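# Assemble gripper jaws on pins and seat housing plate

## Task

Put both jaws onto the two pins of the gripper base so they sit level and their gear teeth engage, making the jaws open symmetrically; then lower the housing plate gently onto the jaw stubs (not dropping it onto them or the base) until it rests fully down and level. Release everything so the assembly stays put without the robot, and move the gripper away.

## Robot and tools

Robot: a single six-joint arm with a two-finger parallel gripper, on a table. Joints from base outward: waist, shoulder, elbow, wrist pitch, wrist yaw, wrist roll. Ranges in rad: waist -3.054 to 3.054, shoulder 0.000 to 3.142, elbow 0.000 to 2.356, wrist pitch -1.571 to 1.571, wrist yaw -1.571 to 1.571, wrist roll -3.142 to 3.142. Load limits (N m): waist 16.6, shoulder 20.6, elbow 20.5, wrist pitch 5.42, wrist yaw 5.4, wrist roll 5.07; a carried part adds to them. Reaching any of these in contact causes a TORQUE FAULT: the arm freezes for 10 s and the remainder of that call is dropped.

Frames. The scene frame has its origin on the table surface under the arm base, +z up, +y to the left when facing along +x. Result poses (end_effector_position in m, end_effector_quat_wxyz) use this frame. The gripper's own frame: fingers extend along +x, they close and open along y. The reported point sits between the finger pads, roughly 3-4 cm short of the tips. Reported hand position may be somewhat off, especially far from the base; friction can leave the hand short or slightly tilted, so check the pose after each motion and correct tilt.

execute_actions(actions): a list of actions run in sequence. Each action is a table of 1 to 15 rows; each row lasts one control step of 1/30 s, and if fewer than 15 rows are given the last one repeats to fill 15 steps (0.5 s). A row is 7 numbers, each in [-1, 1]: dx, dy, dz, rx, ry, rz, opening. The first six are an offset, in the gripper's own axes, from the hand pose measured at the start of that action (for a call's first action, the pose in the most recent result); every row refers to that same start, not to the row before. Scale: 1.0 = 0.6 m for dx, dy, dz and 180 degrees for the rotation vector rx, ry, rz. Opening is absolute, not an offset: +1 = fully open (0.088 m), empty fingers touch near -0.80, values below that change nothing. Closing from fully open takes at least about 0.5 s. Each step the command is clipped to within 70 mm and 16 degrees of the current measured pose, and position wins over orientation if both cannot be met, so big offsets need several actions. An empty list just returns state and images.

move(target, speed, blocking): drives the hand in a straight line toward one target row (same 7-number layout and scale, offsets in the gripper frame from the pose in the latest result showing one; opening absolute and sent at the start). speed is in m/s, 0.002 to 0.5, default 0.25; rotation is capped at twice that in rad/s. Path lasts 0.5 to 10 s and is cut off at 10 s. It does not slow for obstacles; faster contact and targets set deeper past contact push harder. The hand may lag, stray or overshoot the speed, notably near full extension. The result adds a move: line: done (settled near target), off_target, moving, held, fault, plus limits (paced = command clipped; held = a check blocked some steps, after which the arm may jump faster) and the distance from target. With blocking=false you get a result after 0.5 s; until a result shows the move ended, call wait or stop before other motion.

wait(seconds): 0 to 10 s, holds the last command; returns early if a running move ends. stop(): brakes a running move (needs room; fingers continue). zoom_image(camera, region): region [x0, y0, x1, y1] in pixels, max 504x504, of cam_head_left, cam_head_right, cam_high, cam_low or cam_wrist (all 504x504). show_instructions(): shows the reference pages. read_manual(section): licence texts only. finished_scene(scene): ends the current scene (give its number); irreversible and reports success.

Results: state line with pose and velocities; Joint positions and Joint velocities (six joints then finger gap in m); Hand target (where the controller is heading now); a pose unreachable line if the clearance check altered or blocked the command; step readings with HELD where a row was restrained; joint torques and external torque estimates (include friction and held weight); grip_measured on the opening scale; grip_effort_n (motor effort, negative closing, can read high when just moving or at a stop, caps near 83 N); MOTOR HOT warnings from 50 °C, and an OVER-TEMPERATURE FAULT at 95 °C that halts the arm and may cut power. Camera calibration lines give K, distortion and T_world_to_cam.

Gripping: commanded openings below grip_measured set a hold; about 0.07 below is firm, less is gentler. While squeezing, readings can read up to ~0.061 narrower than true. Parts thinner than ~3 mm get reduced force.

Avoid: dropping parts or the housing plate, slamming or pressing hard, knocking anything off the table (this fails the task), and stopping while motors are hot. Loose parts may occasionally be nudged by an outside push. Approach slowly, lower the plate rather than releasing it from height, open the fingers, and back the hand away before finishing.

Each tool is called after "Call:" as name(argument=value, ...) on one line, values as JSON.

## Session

Call:
execute_actions(actions=[])

Scene clock: 0.00 s.
end_effector_position=(+0.0532, +0.4713, +0.2798) grip_measured=-0.777 grip_effort_n=n/a end_effector_quat_wxyz=(+0.509, +0.540, +0.656, +0.142) end_effector_velocity=(-0.001, -0.003, -0.004) end_effector_angular_velocity=(-0.021, +0.011, +0.001)
Joint positions: [ 1.373  0.997  1.126 -0.202  0.058  2.096  0.001]
Joint velocities: [-0.002 -0.002 -0.002 -0.022 -0.007  0.007  0.   ]
Joint torques (N m, as the arm reports them, + toward a larger angle): no reading
External joint torques (N m, as the arm's controller estimates them; a push from outside toward a larger angle lowers the number): no reading
Heat: hottest shoulder 28 °C (+0.0 °C/min).
Hand target: +0.053, +0.471, +0.280; +0.509, +0.540, +0.656, +0.142
camera_calibration (this result's frames):
cam_wrist: T_world_to_cam=[[-0.538221, -0.398097, -0.742857, 0.431863], [-0.820746, 0.047241, 0.569337, -0.110872], [-0.191558, 0.916126, -0.352163, -0.24044], [0, 0, 0, 1]] pos_world=[0.0953816, 0.397435, 0.299262]

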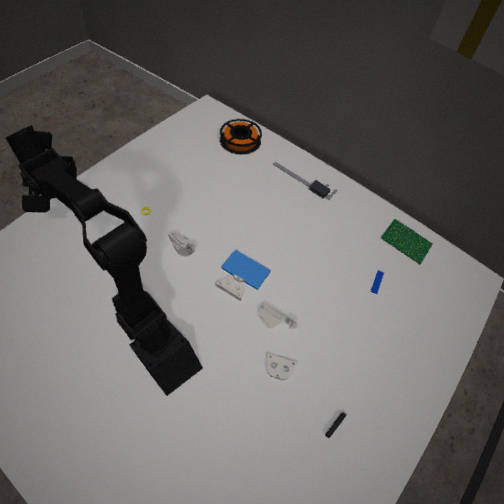

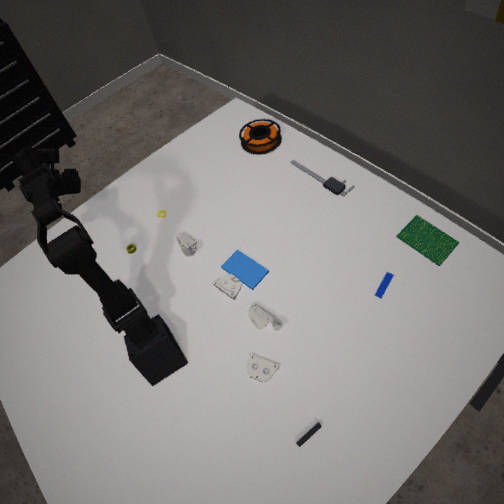

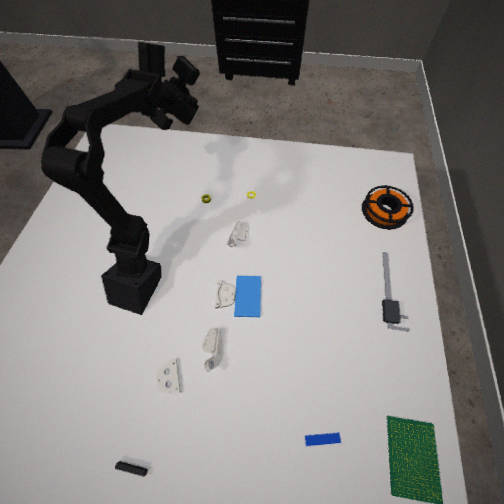

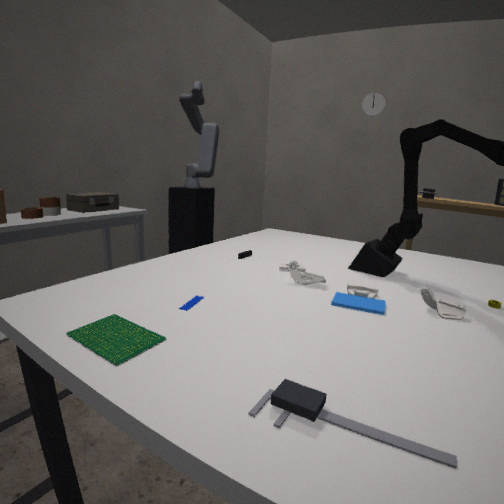

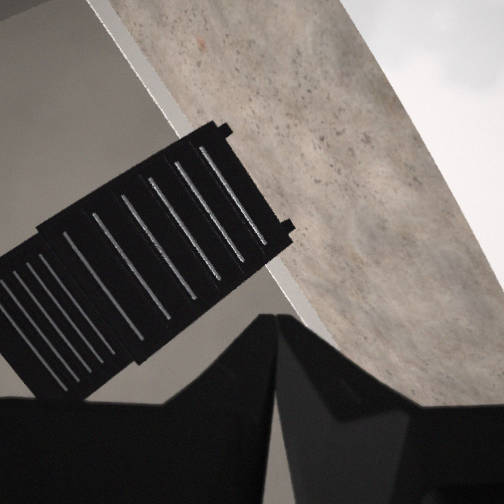

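Call:
zoom_image(camera="cam_high", region=[200, 205, 280, 265])

Call:
zoom_image(camera="cam_head_left", region=[150, 215, 220, 270])

Call:
zoom_image(camera="cam_head_right", region=[155, 215, 225, 270])

Call:
zoom_image(camera="cam_low", region=[405, 275, 485, 335])

Region (200, 205, 280, 265) of cam_high's 504x504 image, scaled by 6.300, with more detail than that image has; it fills the top 378 rows of this view, and the rest is white.

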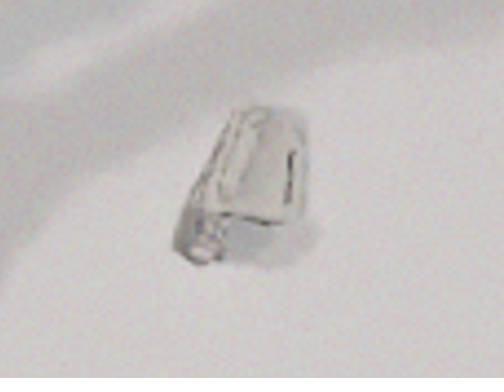

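Region (150, 215, 220, 270) of cam_head_left's 504x504 image, scaled by 7.200, with more detail than that image has; it fills the top 396 rows of this view, and the rest is white.

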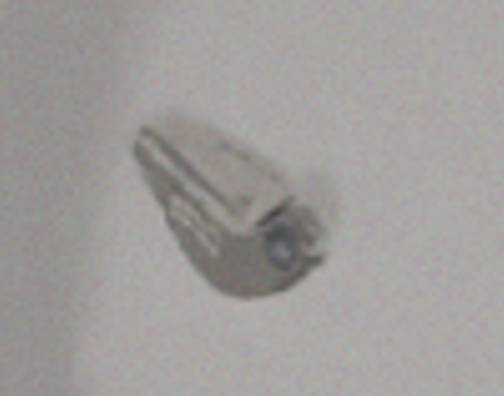

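Region (155, 215, 225, 270) of cam_head_right's 504x504 image, scaled by 7.200, with more detail than that image has; it fills the top 396 rows of this view, and the rest is white.

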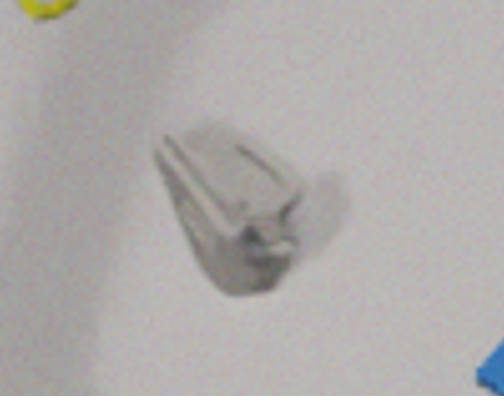

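Region (405, 275, 485, 335) of cam_low's 504x504 image, scaled by 6.300, with more detail than that image has; it fills the top 378 rows of this view, and the rest is white.

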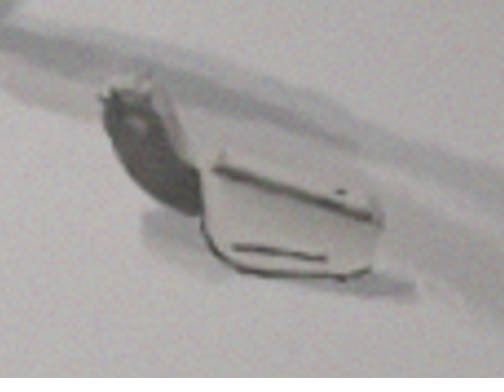

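Call:
zoom_image(camera="cam_high", region=[140, 315, 250, 405])

Call:
zoom_image(camera="cam_head_left", region=[240, 285, 320, 395])

Call:
zoom_image(camera="cam_head_right", region=[230, 290, 310, 395])

Call:
zoom_image(camera="cam_low", region=[265, 245, 345, 305])

Call:
zoom_image(camera="cam_high", region=[200, 265, 280, 325])

Region (140, 315, 250, 405) of cam_high's 504x504 image, scaled by 4.582, with more detail than that image has; it fills the top 412 rows of this view, and the rest is white.

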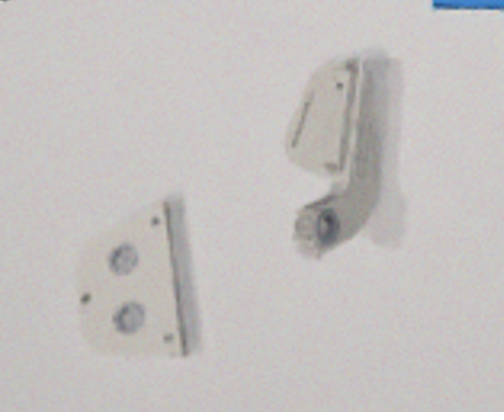

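Region (240, 285, 320, 395) of cam_head_left's 504x504 image, scaled by 4.582, with more detail than that image has; it fills the left 367 columns of this view, and the rest is white.

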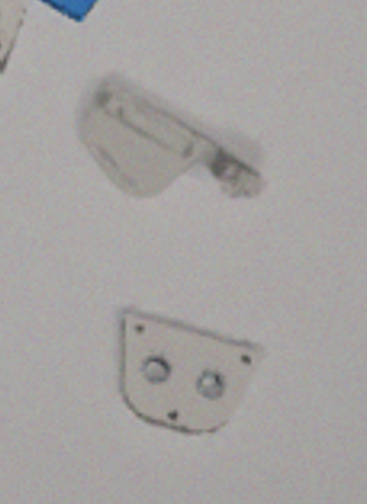

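Region (230, 290, 310, 395) of cam_head_right's 504x504 image, scaled by 4.800, with more detail than that image has; it fills the left 384 columns of this view, and the rest is white.

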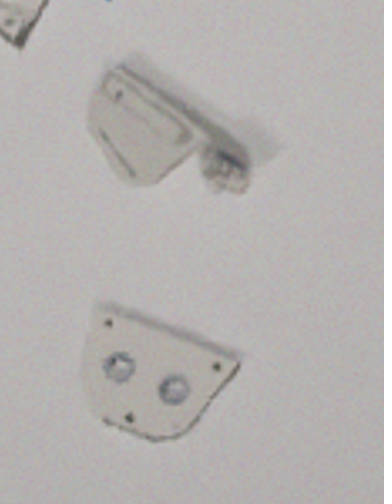

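Region (265, 245, 345, 305) of cam_low's 504x504 image, scaled by 6.300, with more detail than that image has; it fills the top 378 rows of this view, and the rest is white.

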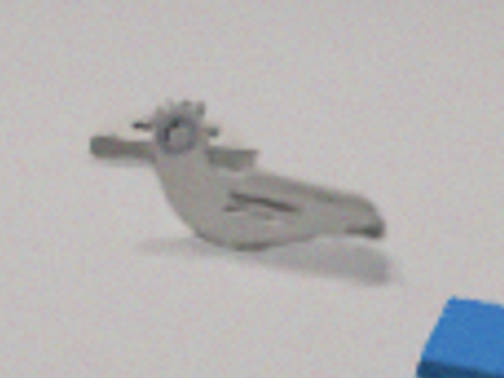

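Region (200, 265, 280, 325) of cam_high's 504x504 image, scaled by 6.300, with more detail than that image has; it fills the top 378 rows of this view, and the rest is white.

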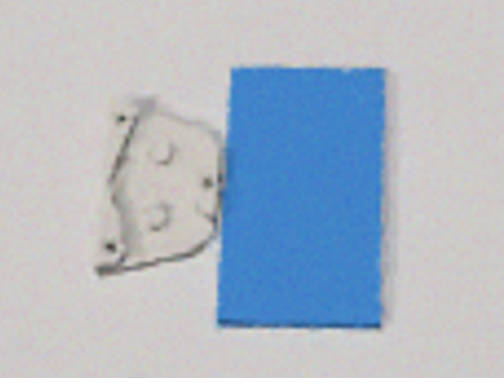

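Call:
move(target=[-0.3025,-0.2008,0.6357,0.3373,-0.2504,-0.2576,0.2], speed=0.45)

Scene clock: 45.10 s.
end_effector_position=(+0.2751, +0.1331, +0.1171) grip_measured=+0.197 grip_effort_n=12.3 end_effector_quat_wxyz=(+0.388, +0.445, +0.555, -0.586) end_effector_velocity=(-0.005, -0.000, -0.000) end_effector_angular_velocity=(+0.010, +0.026, +0.003)
Joint positions: [-0.054  1.772  1.344 -1.371 -0.501  1.606  0.049]
Joint velocities: [-0.002  0.007 -0.002 -0.022 -0.007 -0.022 -0.   ]
Joint torques (N m, as the arm reports them, + toward a larger angle): [-3.76 -5.45  5.74 -0.46  0.13 -0.12]
External joint torques (N m, as the arm's controller estimates them; a push from outside toward a larger angle lowers the number): [-0.53  1.1   1.38 -0.16  0.09 -0.14]
Heat: hottest shoulder 33 °C (+6.7 °C/min).
Hand target: +0.277, +0.131, +0.115; +0.386, +0.442, +0.556, -0.589
Off the commanded pose: 0.005 m, 1 deg.
move: done
camera_calibration (this result's frames):
cam_wrist: T_world_to_cam=[[-0.947212, 0.05153, 0.316441, 0.224416], [0.163237, 0.927003, 0.337668, -0.180824], [-0.275941, 0.371498, -0.886479, 0.212907], [0, 0, 0, 1]] pos_world=[0.300836, 0.0769657, 0.178782]

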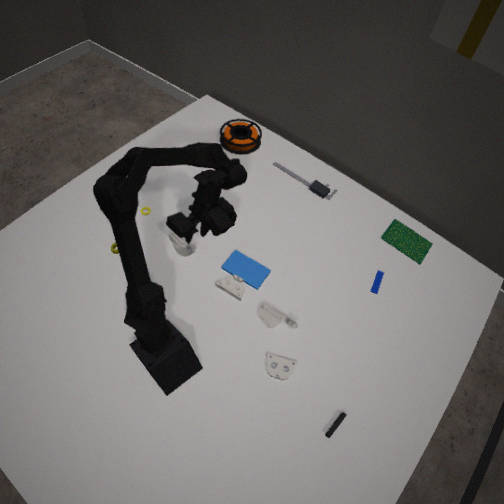

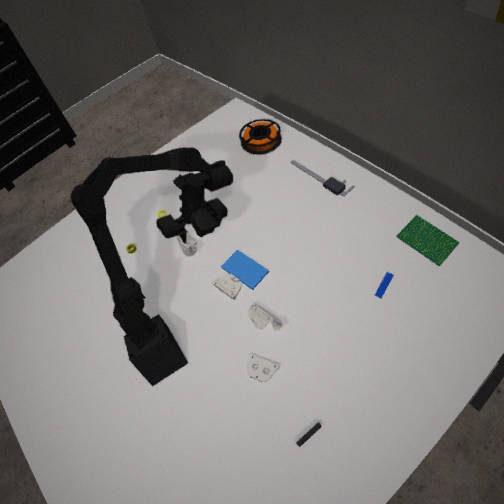

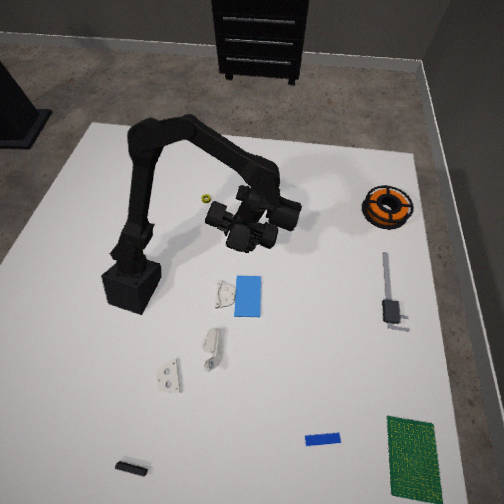

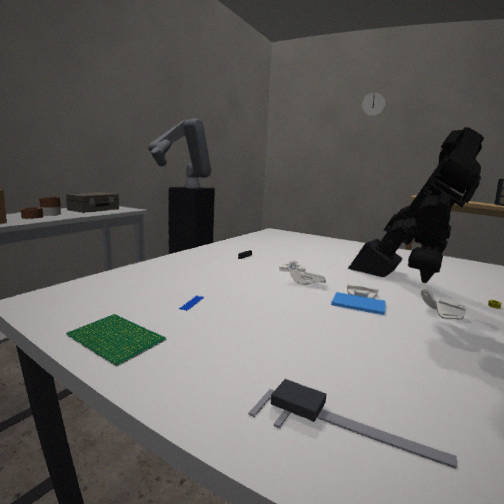

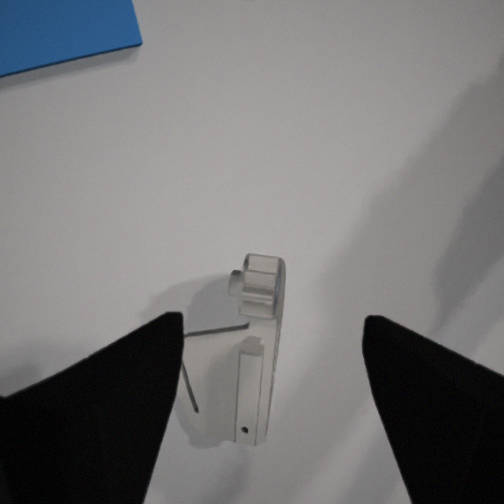

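Call:
zoom_image(camera="cam_wrist", region=[160, 235, 390, 465])

Region (160, 235, 390, 465) of cam_wrist's 504x504 image, scaled by 2.191, with more detail than that image has.

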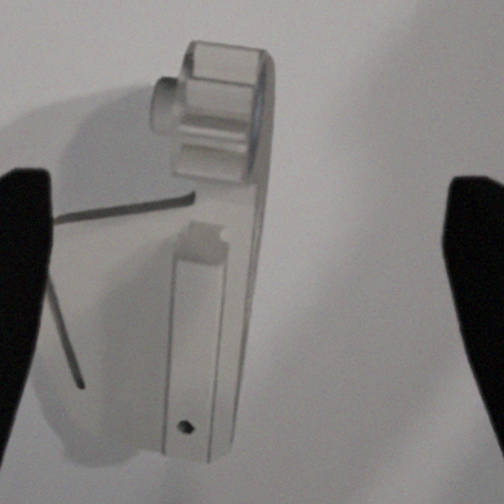

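Call:
execute_actions(actions=[[[0.0013,0.0003,-0.0002,0.0006,0,-0.001,0.19],[0.005,0.0011,-0.0008,0.0024,0,-0.004,0.18],[0.0106,0.0023,-0.0016,0.0049,0,-0.0082,0.17],[0.0179,0.0038,-0.0026,0.008,0,-0.0134,0.16],[0.0264,0.0054,-0.0037,0.0113,0,-0.019,0.15],[0.0359,0.0069,-0.0047,0.0146,0,-0.0246,0.14],[0.0459,0.0084,-0.0057,0.0177,0,-0.0298,0.13],[0.0561,0.0096,-0.0065,0.0202,0,-0.034,0.12],[0.0661,0.0104,-0.0071,0.022,0,-0.037,0.11],[0.0756,0.0107,-0.0073,0.0226,0,-0.038,0.1],[0.0842,0.0107,-0.0073,0.0226,0,-0.038,0.09],[0.0914,0.0107,-0.0073,0.0226,0,-0.038,0.08],[0.097,0.0107,-0.0073,0.0226,0,-0.038,0.07],[0.1007,0.0107,-0.0073,0.0226,0,-0.038,0.06],[0.102,0.0107,-0.0073,0.0226,0,-0.038,0.05]]])

Call:
wait(seconds=0.4)

Scene clock: 59.93 s.
end_effector_position=(+0.2663, +0.1400, +0.0684) grip_measured=+0.077 grip_effort_n=-15.6 end_effector_quat_wxyz=(-0.345, -0.426, -0.560, +0.622) end_effector_velocity=(-0.033, +0.009, -0.086) end_effector_angular_velocity=(+0.011, +0.097, -0.032)
Joint positions: [ 0.034  1.882  1.292 -1.278 -0.532  1.704  0.043]
Joint velocities: [ 0.149  0.09  -0.222  0.286 -0.066  0.139 -0.014]
Joint torques (N m, as the arm reports them, + toward a larger angle): [-3.9  -6.28  3.74 -0.32 -0.09  0.13]
External joint torques (N m, as the arm's controller estimates them; a push from outside toward a larger angle lowers the number): [-0.14  1.28 -0.54  0.13 -0.12  0.1 ]
Heat: hottest shoulder 33 °C (+5.0 °C/min).
Hand target: +0.262, +0.139, +0.058; -0.335, -0.424, -0.560, +0.628
Off the commanded pose: 0.012 m, 1 deg.
Step readings (end_effector_position):
0: (+0.2750, +0.1329, +0.1170)
1: (+0.2750, +0.1329, +0.1170)
2: (+0.2750, +0.1329, +0.1170)
4: (+0.2748, +0.1331, +0.1159)
8: (+0.2726, +0.1357, +0.1026)
15: end_effector_position above
camera_calibration (this result's frames):
cam_wrist: T_world_to_cam=[[-0.90496, 0.104416, 0.412485, 0.205873], [0.246167, 0.919192, 0.307389, -0.188297], [-0.347057, 0.379715, -0.857536, 0.180507], [0, 0, 0, 1]] pos_world=[0.295306, 0.0830437, 0.127752]

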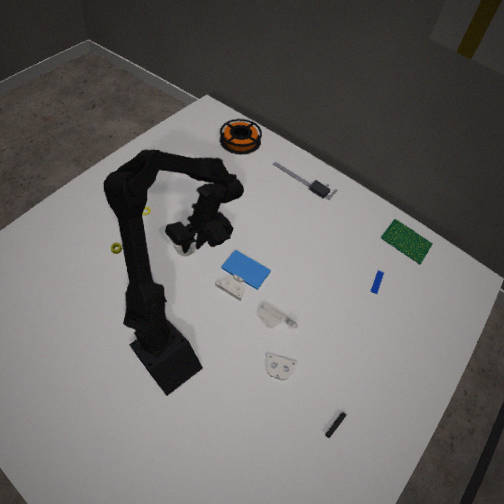

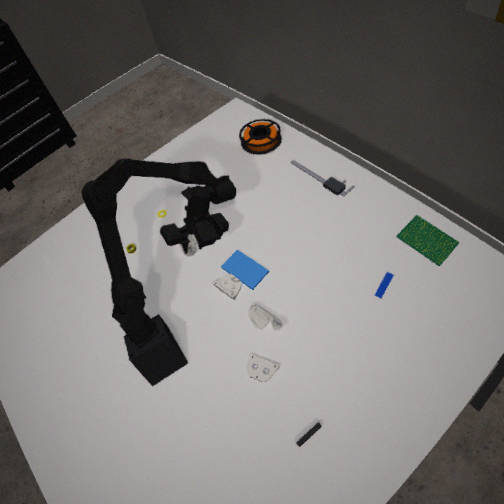

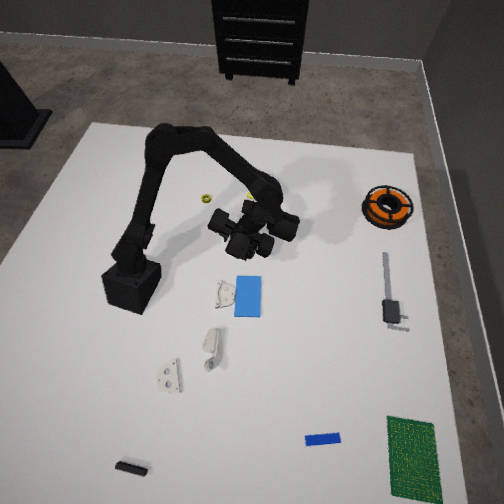

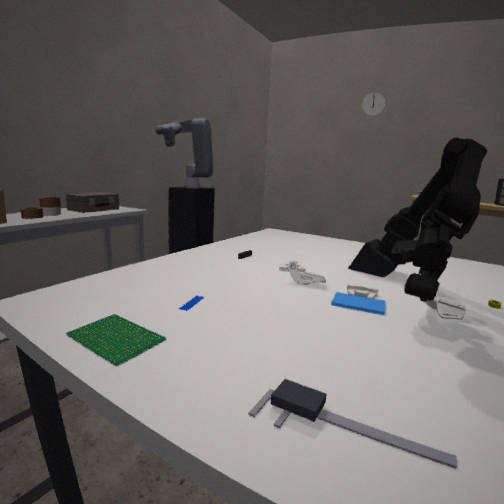

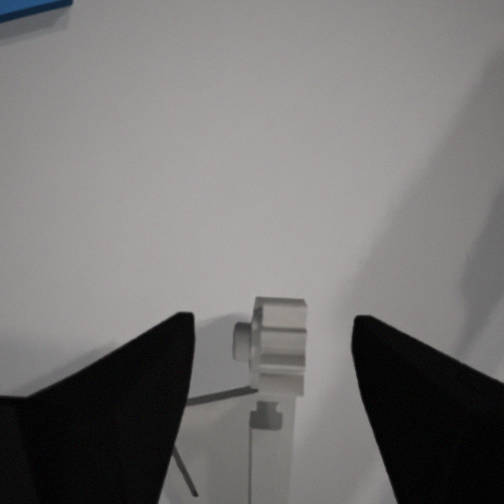

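Scene clock: 60.33 s.
end_effector_position=(+0.2656, +0.1405, +0.0624) grip_measured=+0.053 grip_effort_n=-15.6 end_effector_quat_wxyz=(-0.344, -0.427, -0.560, +0.621) end_effector_velocity=(+0.001, -0.000, -0.001) end_effector_angular_velocity=(+0.010, -0.004, +0.003)
Joint positions: [ 0.044  1.888  1.278 -1.252 -0.536  1.716  0.042]
Joint velocities: [-0.002  0.002 -0.002  0.007 -0.007 -0.007 -0.   ]
Joint torques (N m, as the arm reports them, + toward a larger angle): [-3.55 -6.05  3.34 -0.32 -0.1   0.14]
External joint torques (N m, as the arm's controller estimates them; a push from outside toward a larger angle lowers the number): [-0.21  0.89 -0.42  0.14 -0.13  0.11]
Heat: hottest shoulder 33 °C (+5.1 °C/min).
Hand target: +0.262, +0.139, +0.058; -0.335, -0.424, -0.560, +0.628
Off the commanded pose: 0.006 m, 1 deg.
wait: 0.40 s; at rest by 0.27 s
camera_calibration (this result's frames):
cam_wrist: T_world_to_cam=[[-0.905193, 0.105801, 0.411621, 0.207621], [0.247604, 0.918457, 0.308431, -0.187061], [-0.345423, 0.381109, -0.857577, 0.174303], [0, 0, 0, 1]] pos_world=[0.294463, 0.0834124, 0.121712]

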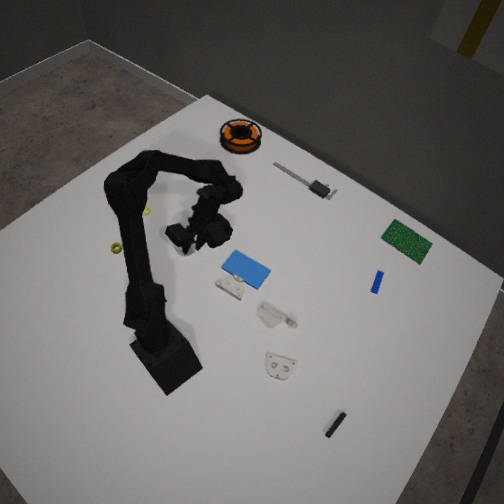

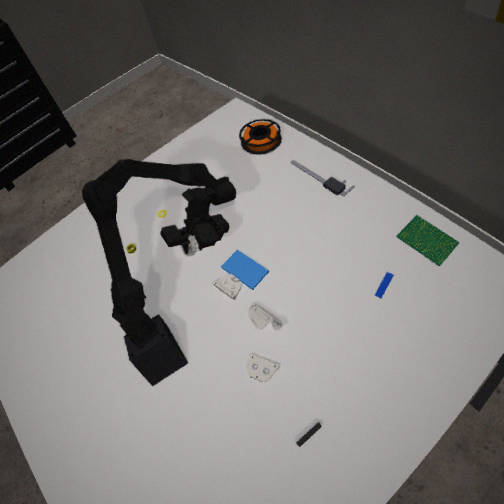

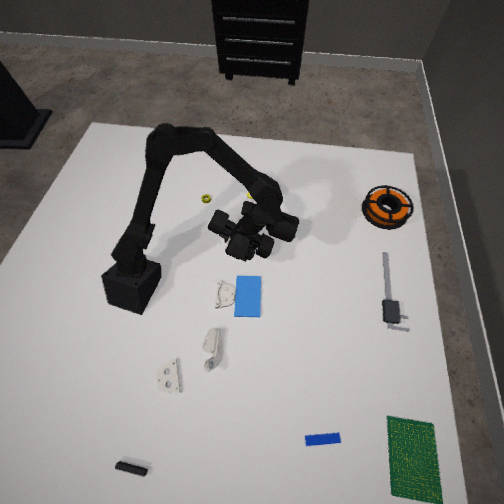

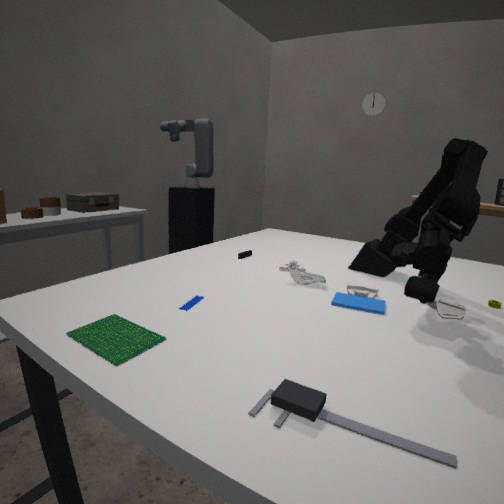

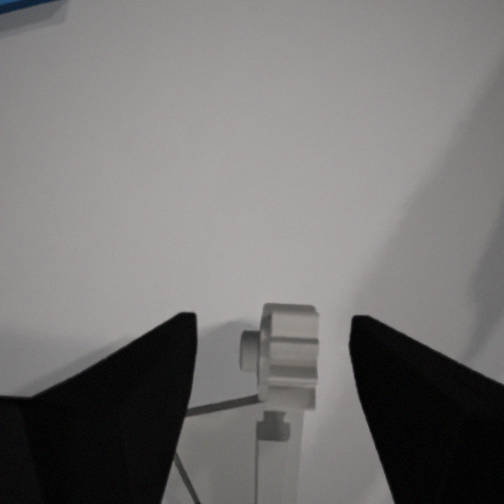

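Call:
execute_actions(actions=[[[0,0,0,0,0,0,0.0],[0,0,0,0,0,0,-0.06],[0,0,0,0,0,0,-0.13],[0,0,0,0,0,0,-0.2],[0,0,0,0,0,0,-0.26],[0,0,0,0,0,0,-0.31],[0,0,0,0,0,0,-0.34],[0,0,0,0,0,0,-0.37],[0,0,0,0,0,0,-0.39],[0,0,0,0,0,0,-0.41],[0,0,0,0,0,0,-0.43],[0,0,0,0,0,0,-0.45],[0,0,0,0,0,0,-0.47],[0,0,0,0,0,0,-0.5],[0,0,0,0,0,0,-0.53]]])

Scene clock: 80.07 s.
end_effector_position=(+0.2656, +0.1405, +0.0623) grip_measured=-0.456 grip_effort_n=-73.7 end_effector_quat_wxyz=(-0.344, -0.427, -0.560, +0.621) end_effector_velocity=(-0.001, +0.001, +0.002) end_effector_angular_velocity=(+0.009, +0.001, +0.001)
Joint positions: [ 0.044  1.888  1.277 -1.251 -0.536  1.716  0.017]
Joint velocities: [-0.002 -0.007 -0.002 -0.007 -0.007 -0.007 -0.033]
Joint torques (N m, as the arm reports them, + toward a larger angle): [-3.77 -7.74  4.31 -0.47  0.02  0.  ]
External joint torques (N m, as the arm's controller estimates them; a push from outside toward a larger angle lowers the number): [-0.39 -0.7   0.46 -0.03 -0.01 -0.02]
Heat: hottest shoulder 33 °C (+1.0 °C/min).
Hand target: +0.266, +0.140, +0.062; -0.344, -0.427, -0.560, +0.621
Off the commanded pose: 0.000 m, 0 deg.
Step readings (end_effector_position):
0: (+0.2656, +0.1405, +0.0623)
1: (+0.2656, +0.1405, +0.0623)
2: (+0.2656, +0.1405, +0.0623)
4: (+0.2656, +0.1405, +0.0623)
8: (+0.2656, +0.1405, +0.0623)
15: end_effector_position above
camera_calibration (this result's frames):
cam_wrist: T_world_to_cam=[[-0.905193, 0.105801, 0.411621, 0.20762], [0.247604, 0.918457, 0.308431, -0.186986], [-0.345423, 0.381109, -0.857577, 0.174242], [0, 0, 0, 1]] pos_world=[0.294422, 0.0833676, 0.121637]

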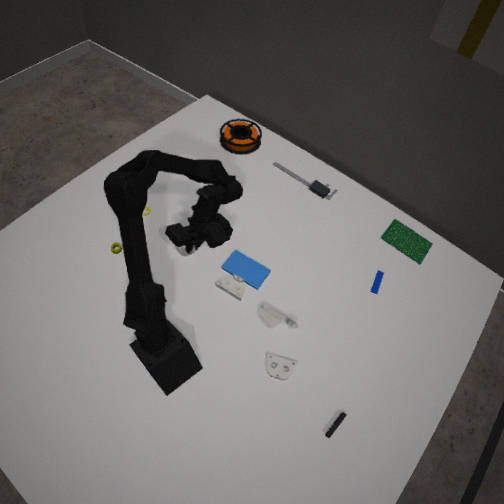

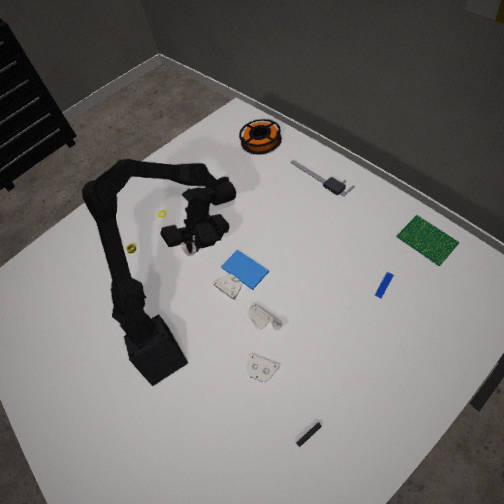

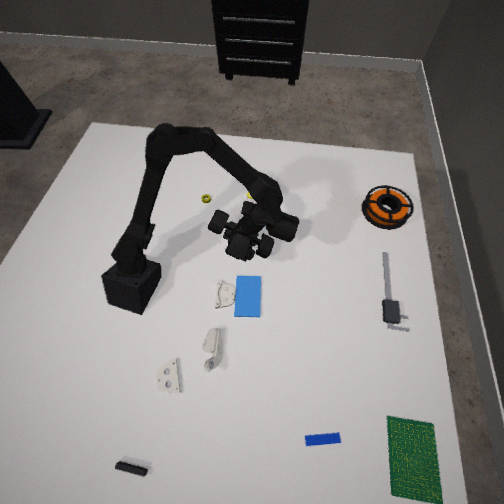

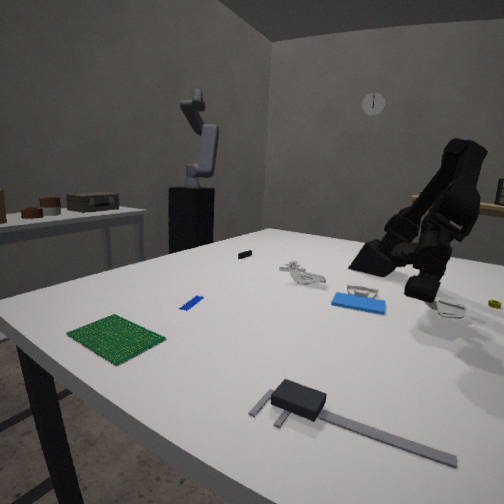

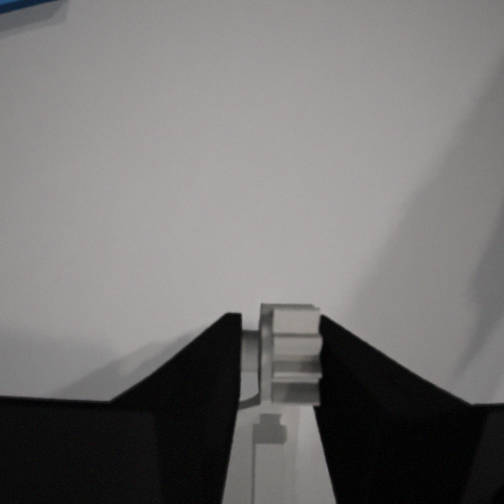

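Call:
execute_actions(actions=[])

Scene clock: 90.97 s.
end_effector_position=(+0.2654, +0.1405, +0.0624) grip_measured=-0.469 grip_effort_n=-83.5 end_effector_quat_wxyz=(-0.344, -0.427, -0.560, +0.622) end_effector_velocity=(-0.002, +0.004, +0.001) end_effector_angular_velocity=(+0.022, +0.007, -0.003)
Joint positions: [ 0.044  1.888  1.277 -1.252 -0.536  1.716  0.016]
Joint velocities: [ 0.002 -0.002 -0.002 -0.007 -0.022 -0.007 -0.   ]
Joint torques (N m, as the arm reports them, + toward a larger angle): [-3.74 -7.73  4.3  -0.43  0.01  0.01]
External joint torques (N m, as the arm's controller estimates them; a push from outside toward a larger angle lowers the number): [-0.46 -0.73  0.49  0.03 -0.01 -0.02]
Heat: hottest shoulder 34 °C (+1.0 °C/min).
Hand target: +0.266, +0.140, +0.062; -0.344, -0.427, -0.560, +0.621
Off the commanded pose: 0.000 m, 0 deg.
camera_calibration (this result's frames):
cam_wrist: T_world_to_cam=[[-0.904881, 0.106155, 0.412216, 0.207301], [0.24811, 0.918421, 0.308129, -0.18708], [-0.345878, 0.381095, -0.8574, 0.174358], [0, 0, 0, 1]] pos_world=[0.294306, 0.0833659, 0.121686]

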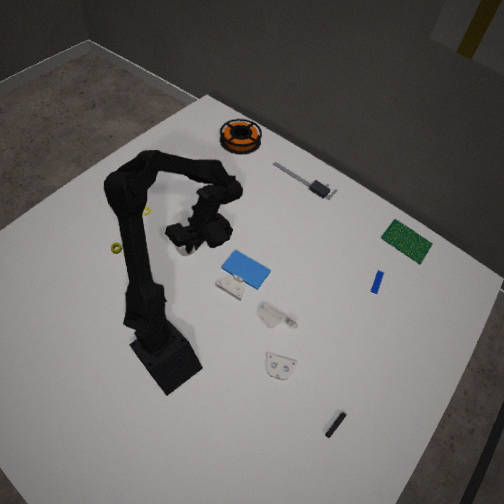

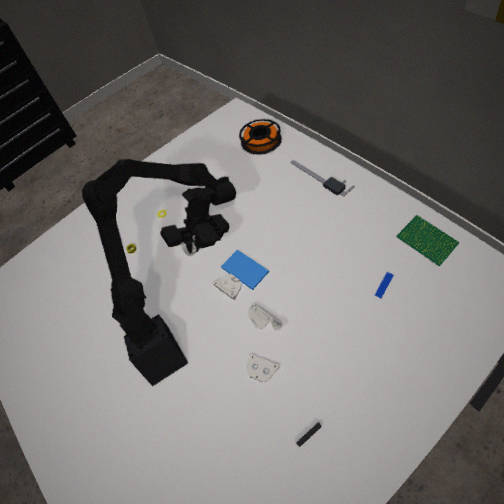

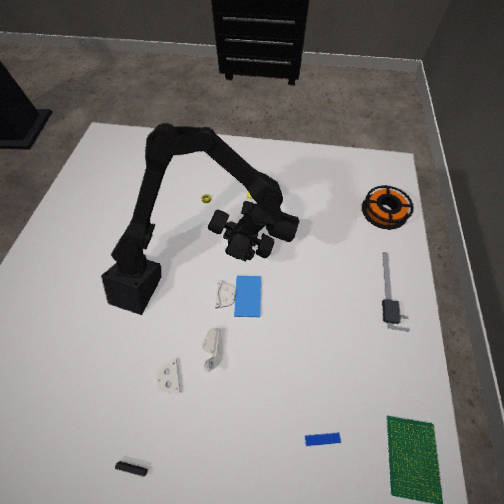

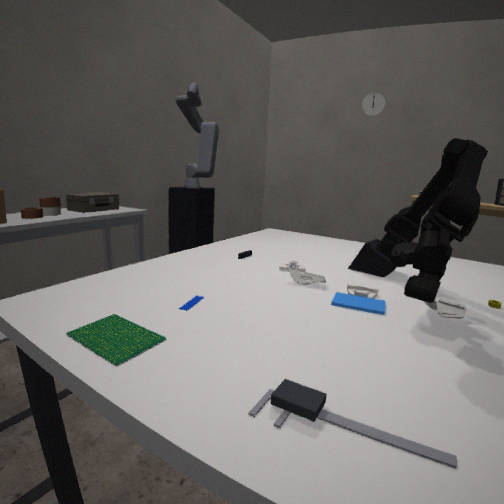

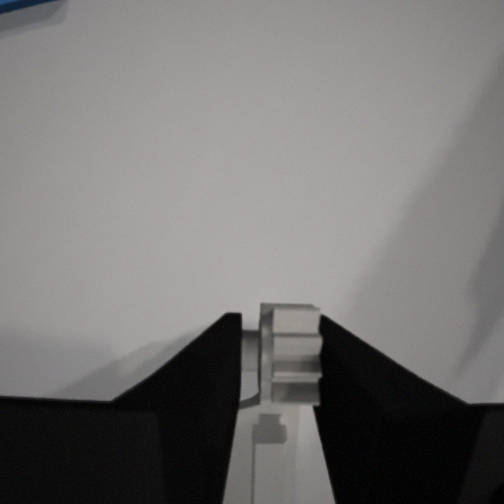

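Call:
execute_actions(actions=[[[-0.0014,0.0012,0,0,0,0.001,-0.54],[-0.0041,0.0018,0,0,0,0.002,-0.54],[-0.0078,0.002,0,0,0,0.003,-0.54],[-0.0115,0.0006,0,0,0,0.0048,-0.54],[-0.016,-0.0008,0,0,0,0.007,-0.54],[-0.0209,-0.0021,0,0,0,0.0107,-0.54],[-0.026,-0.003,0,0,0,0.0158,-0.54],[-0.0308,-0.0035,0,0,0,0.022,-0.54],[-0.0353,-0.0037,0,0,0,0.0295,-0.54],[-0.039,-0.0031,0,0,0,0.038,-0.54],[-0.0419,-0.002,0,0,0,0.0476,-0.54],[-0.0436,-0.0002,0,0,0,0.0581,-0.54],[-0.0447,0.0022,0,0,0,0.0694,-0.54],[-0.0458,0.0048,0,0,0,0.0815,-0.54],[-0.0469,0.0074,0,0,0,0.0943,-0.54]],[[-0.0084,0.013,0,0,0,0.0536,-0.54],[-0.0092,0.0161,0,0,0,0.0676,-0.54],[-0.01,0.0193,0,0,0,0.0819,-0.54],[-0.0108,0.0226,0,0,0,0.0967,-0.54],[-0.0116,0.026,0,0,0,0.1117,-0.54],[-0.0125,0.0293,0,0,0,0.1269,-0.54],[-0.0133,0.0327,0,0,0,0.1422,-0.54],[-0.0142,0.0361,0,0,0,0.1576,-0.54],[-0.015,0.0395,0,0,0,0.173,-0.54],[-0.0151,0.0431,0,0,0,0.1882,-0.54],[-0.0151,0.0467,0,0,0,0.2032,-0.54],[-0.0143,0.0504,0,0,0,0.2179,-0.54],[-0.0135,0.054,0,0,0,0.2323,-0.54],[-0.0123,0.0576,0,0,0,0.2462,-0.54],[-0.0109,0.061,0,0,0,0.2596,-0.54]],[[0.0128,0.0079,0,0,0,0.0585,-0.54],[0.0163,0.0094,0,0,0,0.0706,-0.54],[0.02,0.0105,0,0,0,0.0819,-0.54],[0.0236,0.0116,0,0,0,0.0924,-0.54],[0.0271,0.0124,0,0,0,0.102,-0.54],[0.0303,0.013,0,0,0,0.1105,-0.54],[0.0333,0.0136,0,0,0,0.118,-0.54],[0.0358,0.0139,0,0,0,0.1242,-0.54],[0.038,0.0142,0,0,0,0.1293,-0.54],[0.0396,0.0144,0,0,0,0.133,-0.54],[0.0407,0.0145,0,0,0,0.1352,-0.54],[0.0414,0.0145,0,0,0,0.136,-0.54]]])

Call:
wait(seconds=0.3)

Scene clock: 100.47 s.
end_effector_position=(+0.3337, +0.1360, +0.0739) grip_measured=-0.469 grip_effort_n=-83.5 end_effector_quat_wxyz=(+0.651, +0.676, +0.197, -0.284) end_effector_velocity=(+0.003, -0.011, -0.017) end_effector_angular_velocity=(-0.031, -0.118, -0.011)
Joint positions: [0.264 1.378 0.492 0.279 0.147 2.237 0.016]
Joint velocities: [ 0.042  0.1   -0.105  0.286  0.125  0.007 -0.   ]
Joint torques (N m, as the arm reports them, + toward a larger angle): [-2.14 -4.32  4.12  1.39  0.47  0.07]
External joint torques (N m, as the arm's controller estimates them; a push from outside toward a larger angle lowers the number): [-0.03  0.79 -0.55  0.06  0.07  0.12]
External joint torques at the end of the 1st action: [-0.26 -2.35 -0.52  0.12  0.09  0.11]
External joint torques at the end of the 2nd action: [ 0.06 -1.96 -0.63  0.07  0.07  0.09]
Heat: hottest shoulder 35 °C (+2.0 °C/min).
Hand target: +0.333, +0.133, +0.069; +0.652, +0.675, +0.192, -0.286
Off the commanded pose: 0.006 m, 1 deg.
Step readings (end_effector_position; steps 1 to 15: 1st action; 16 to 30: 2nd action; 31 to 45: 3rd action):
0: (+0.2654, +0.1405, +0.0624)
1: (+0.2654, +0.1405, +0.0624)
2: (+0.2654, +0.1405, +0.0624)
4: (+0.2655, +0.1403, +0.0630)
8: (+0.2664, +0.1384, +0.0675)
15: (+0.2800, +0.1400, +0.0844)
16: (+0.2822, +0.1396, +0.0852)
17: (+0.2854, +0.1387, +0.0856)
19: (+0.2918, +0.1376, +0.0867)
23: (+0.3005, +0.1370, +0.0885)
30: (+0.3143, +0.1358, +0.0873)
31: (+0.3161, +0.1357, +0.0863)
32: (+0.3184, +0.1356, +0.0852)
34: (+0.3234, +0.1354, +0.0829)
38: (+0.3287, +0.1354, +0.0787)
45: end_effector_position above
camera_calibration (this result's frames):
cam_wrist: T_world_to_cam=[[-0.648561, 0.0455518, -0.759799, 0.274152], [-0.150674, 0.970772, 0.186815, -0.0685386], [0.746101, 0.235643, -0.622741, -0.152371], [0, 0, 0, 1]] pos_world=[0.281161, 0.0899523, 0.126217]

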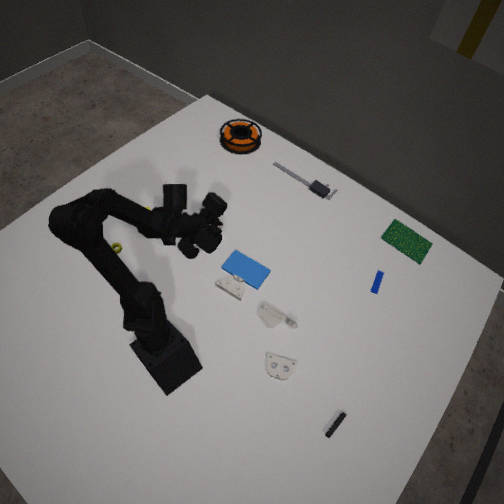

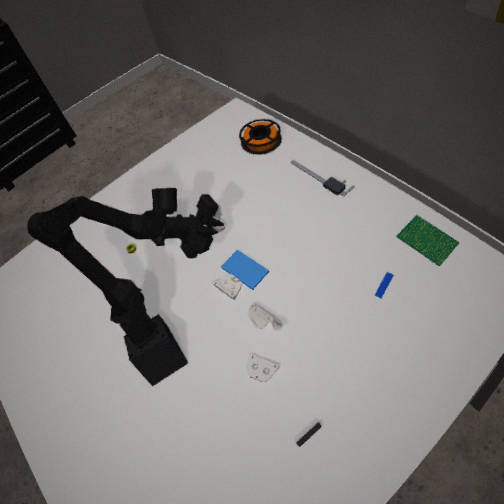

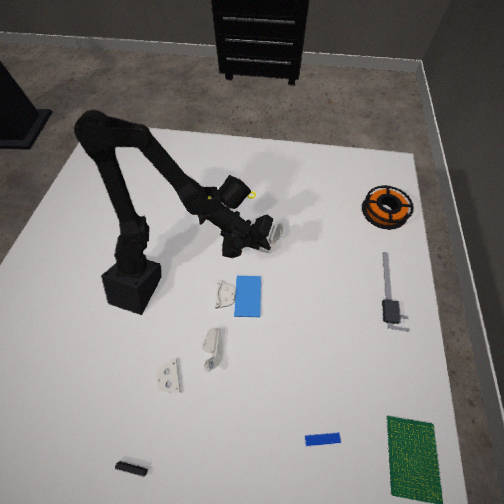

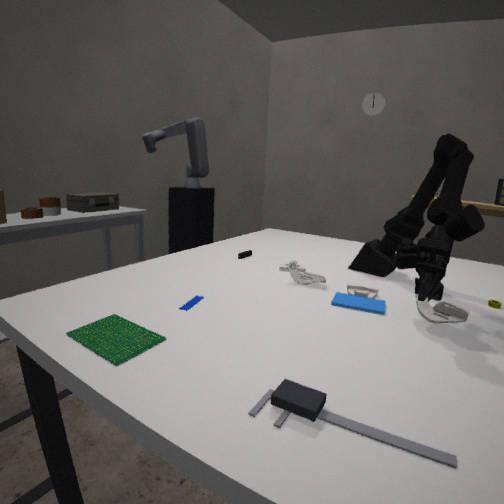

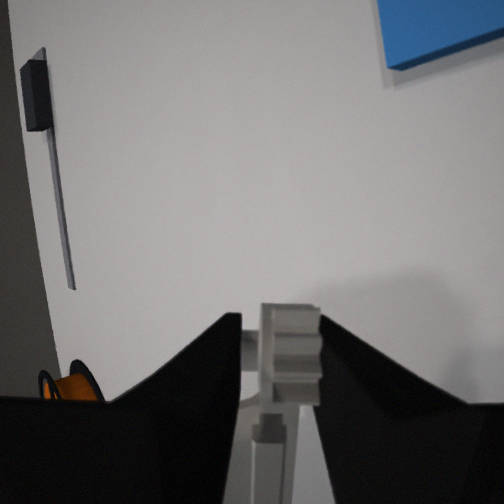

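Scene clock: 100.77 s.
end_effector_position=(+0.3353, +0.1362, +0.0745) grip_measured=-0.469 grip_effort_n=-83.5 end_effector_quat_wxyz=(+0.653, +0.678, +0.192, -0.278) end_effector_velocity=(-0.002, -0.004, -0.001) end_effector_angular_velocity=(-0.004, +0.004, -0.016)
Joint positions: [0.267 1.384 0.487 0.306 0.158 2.238 0.016]
Joint velocities: [-0.002 -0.002 -0.007 -0.007  0.007  0.007 -0.   ]
Joint torques (N m, as the arm reports them, + toward a larger angle): [-2.07 -4.05  3.78  1.33  0.45  0.07]
External joint torques (N m, as the arm's controller estimates them; a push from outside toward a larger angle lowers the number): [-0.01  0.81 -0.54  0.09  0.07  0.11]
Heat: hottest shoulder 35 °C (+2.0 °C/min).
Hand target: +0.332, +0.133, +0.069; +0.652, +0.675, +0.192, -0.286
Off the commanded pose: 0.007 m, 1 deg.
wait: 0.30 s; at rest by 0.27 s
camera_calibration (this result's frames):
cam_wrist: T_world_to_cam=[[-0.635494, 0.0450423, -0.770791, 0.272058], [-0.154707, 0.970623, 0.184271, -0.067061], [0.756448, 0.23635, -0.609857, -0.157812], [0, 0, 0, 1]] pos_world=[0.281893, 0.0901356, 0.125815]

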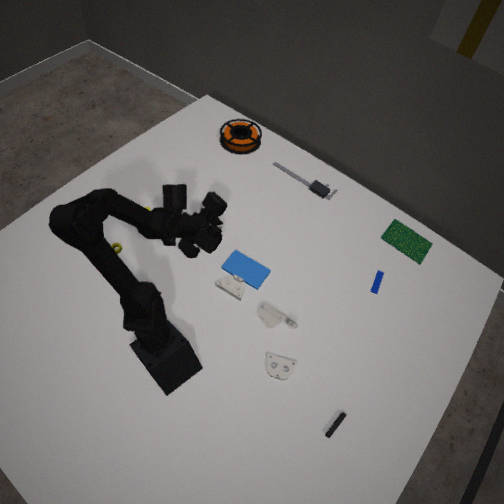

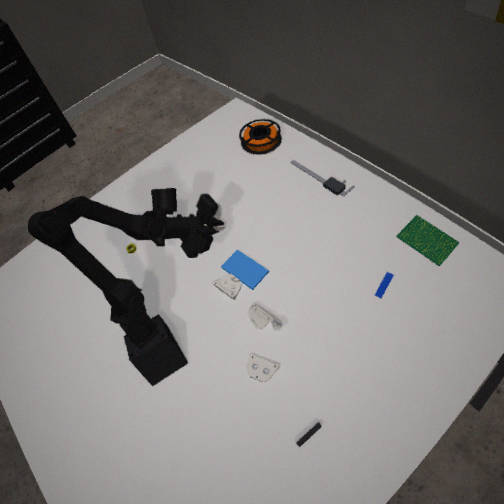

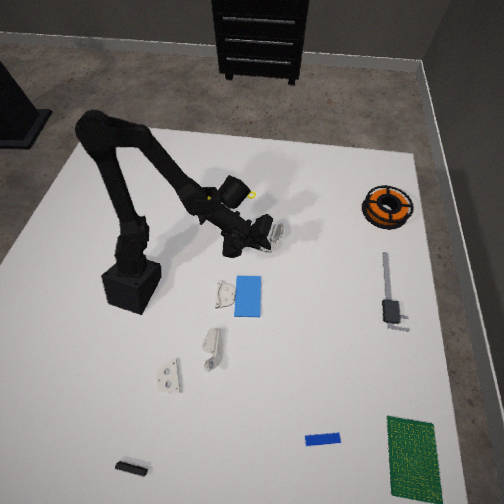

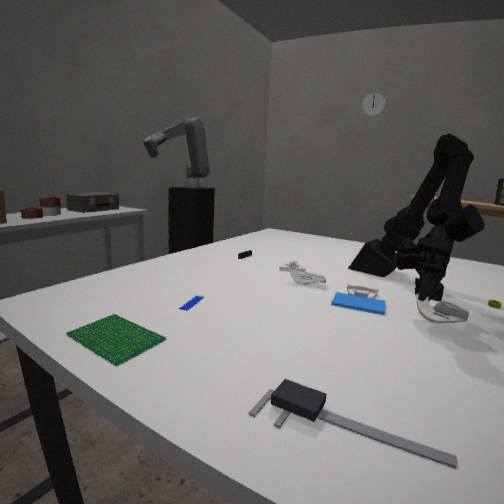

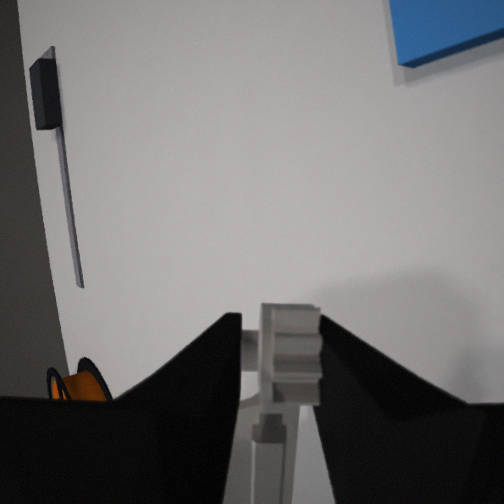

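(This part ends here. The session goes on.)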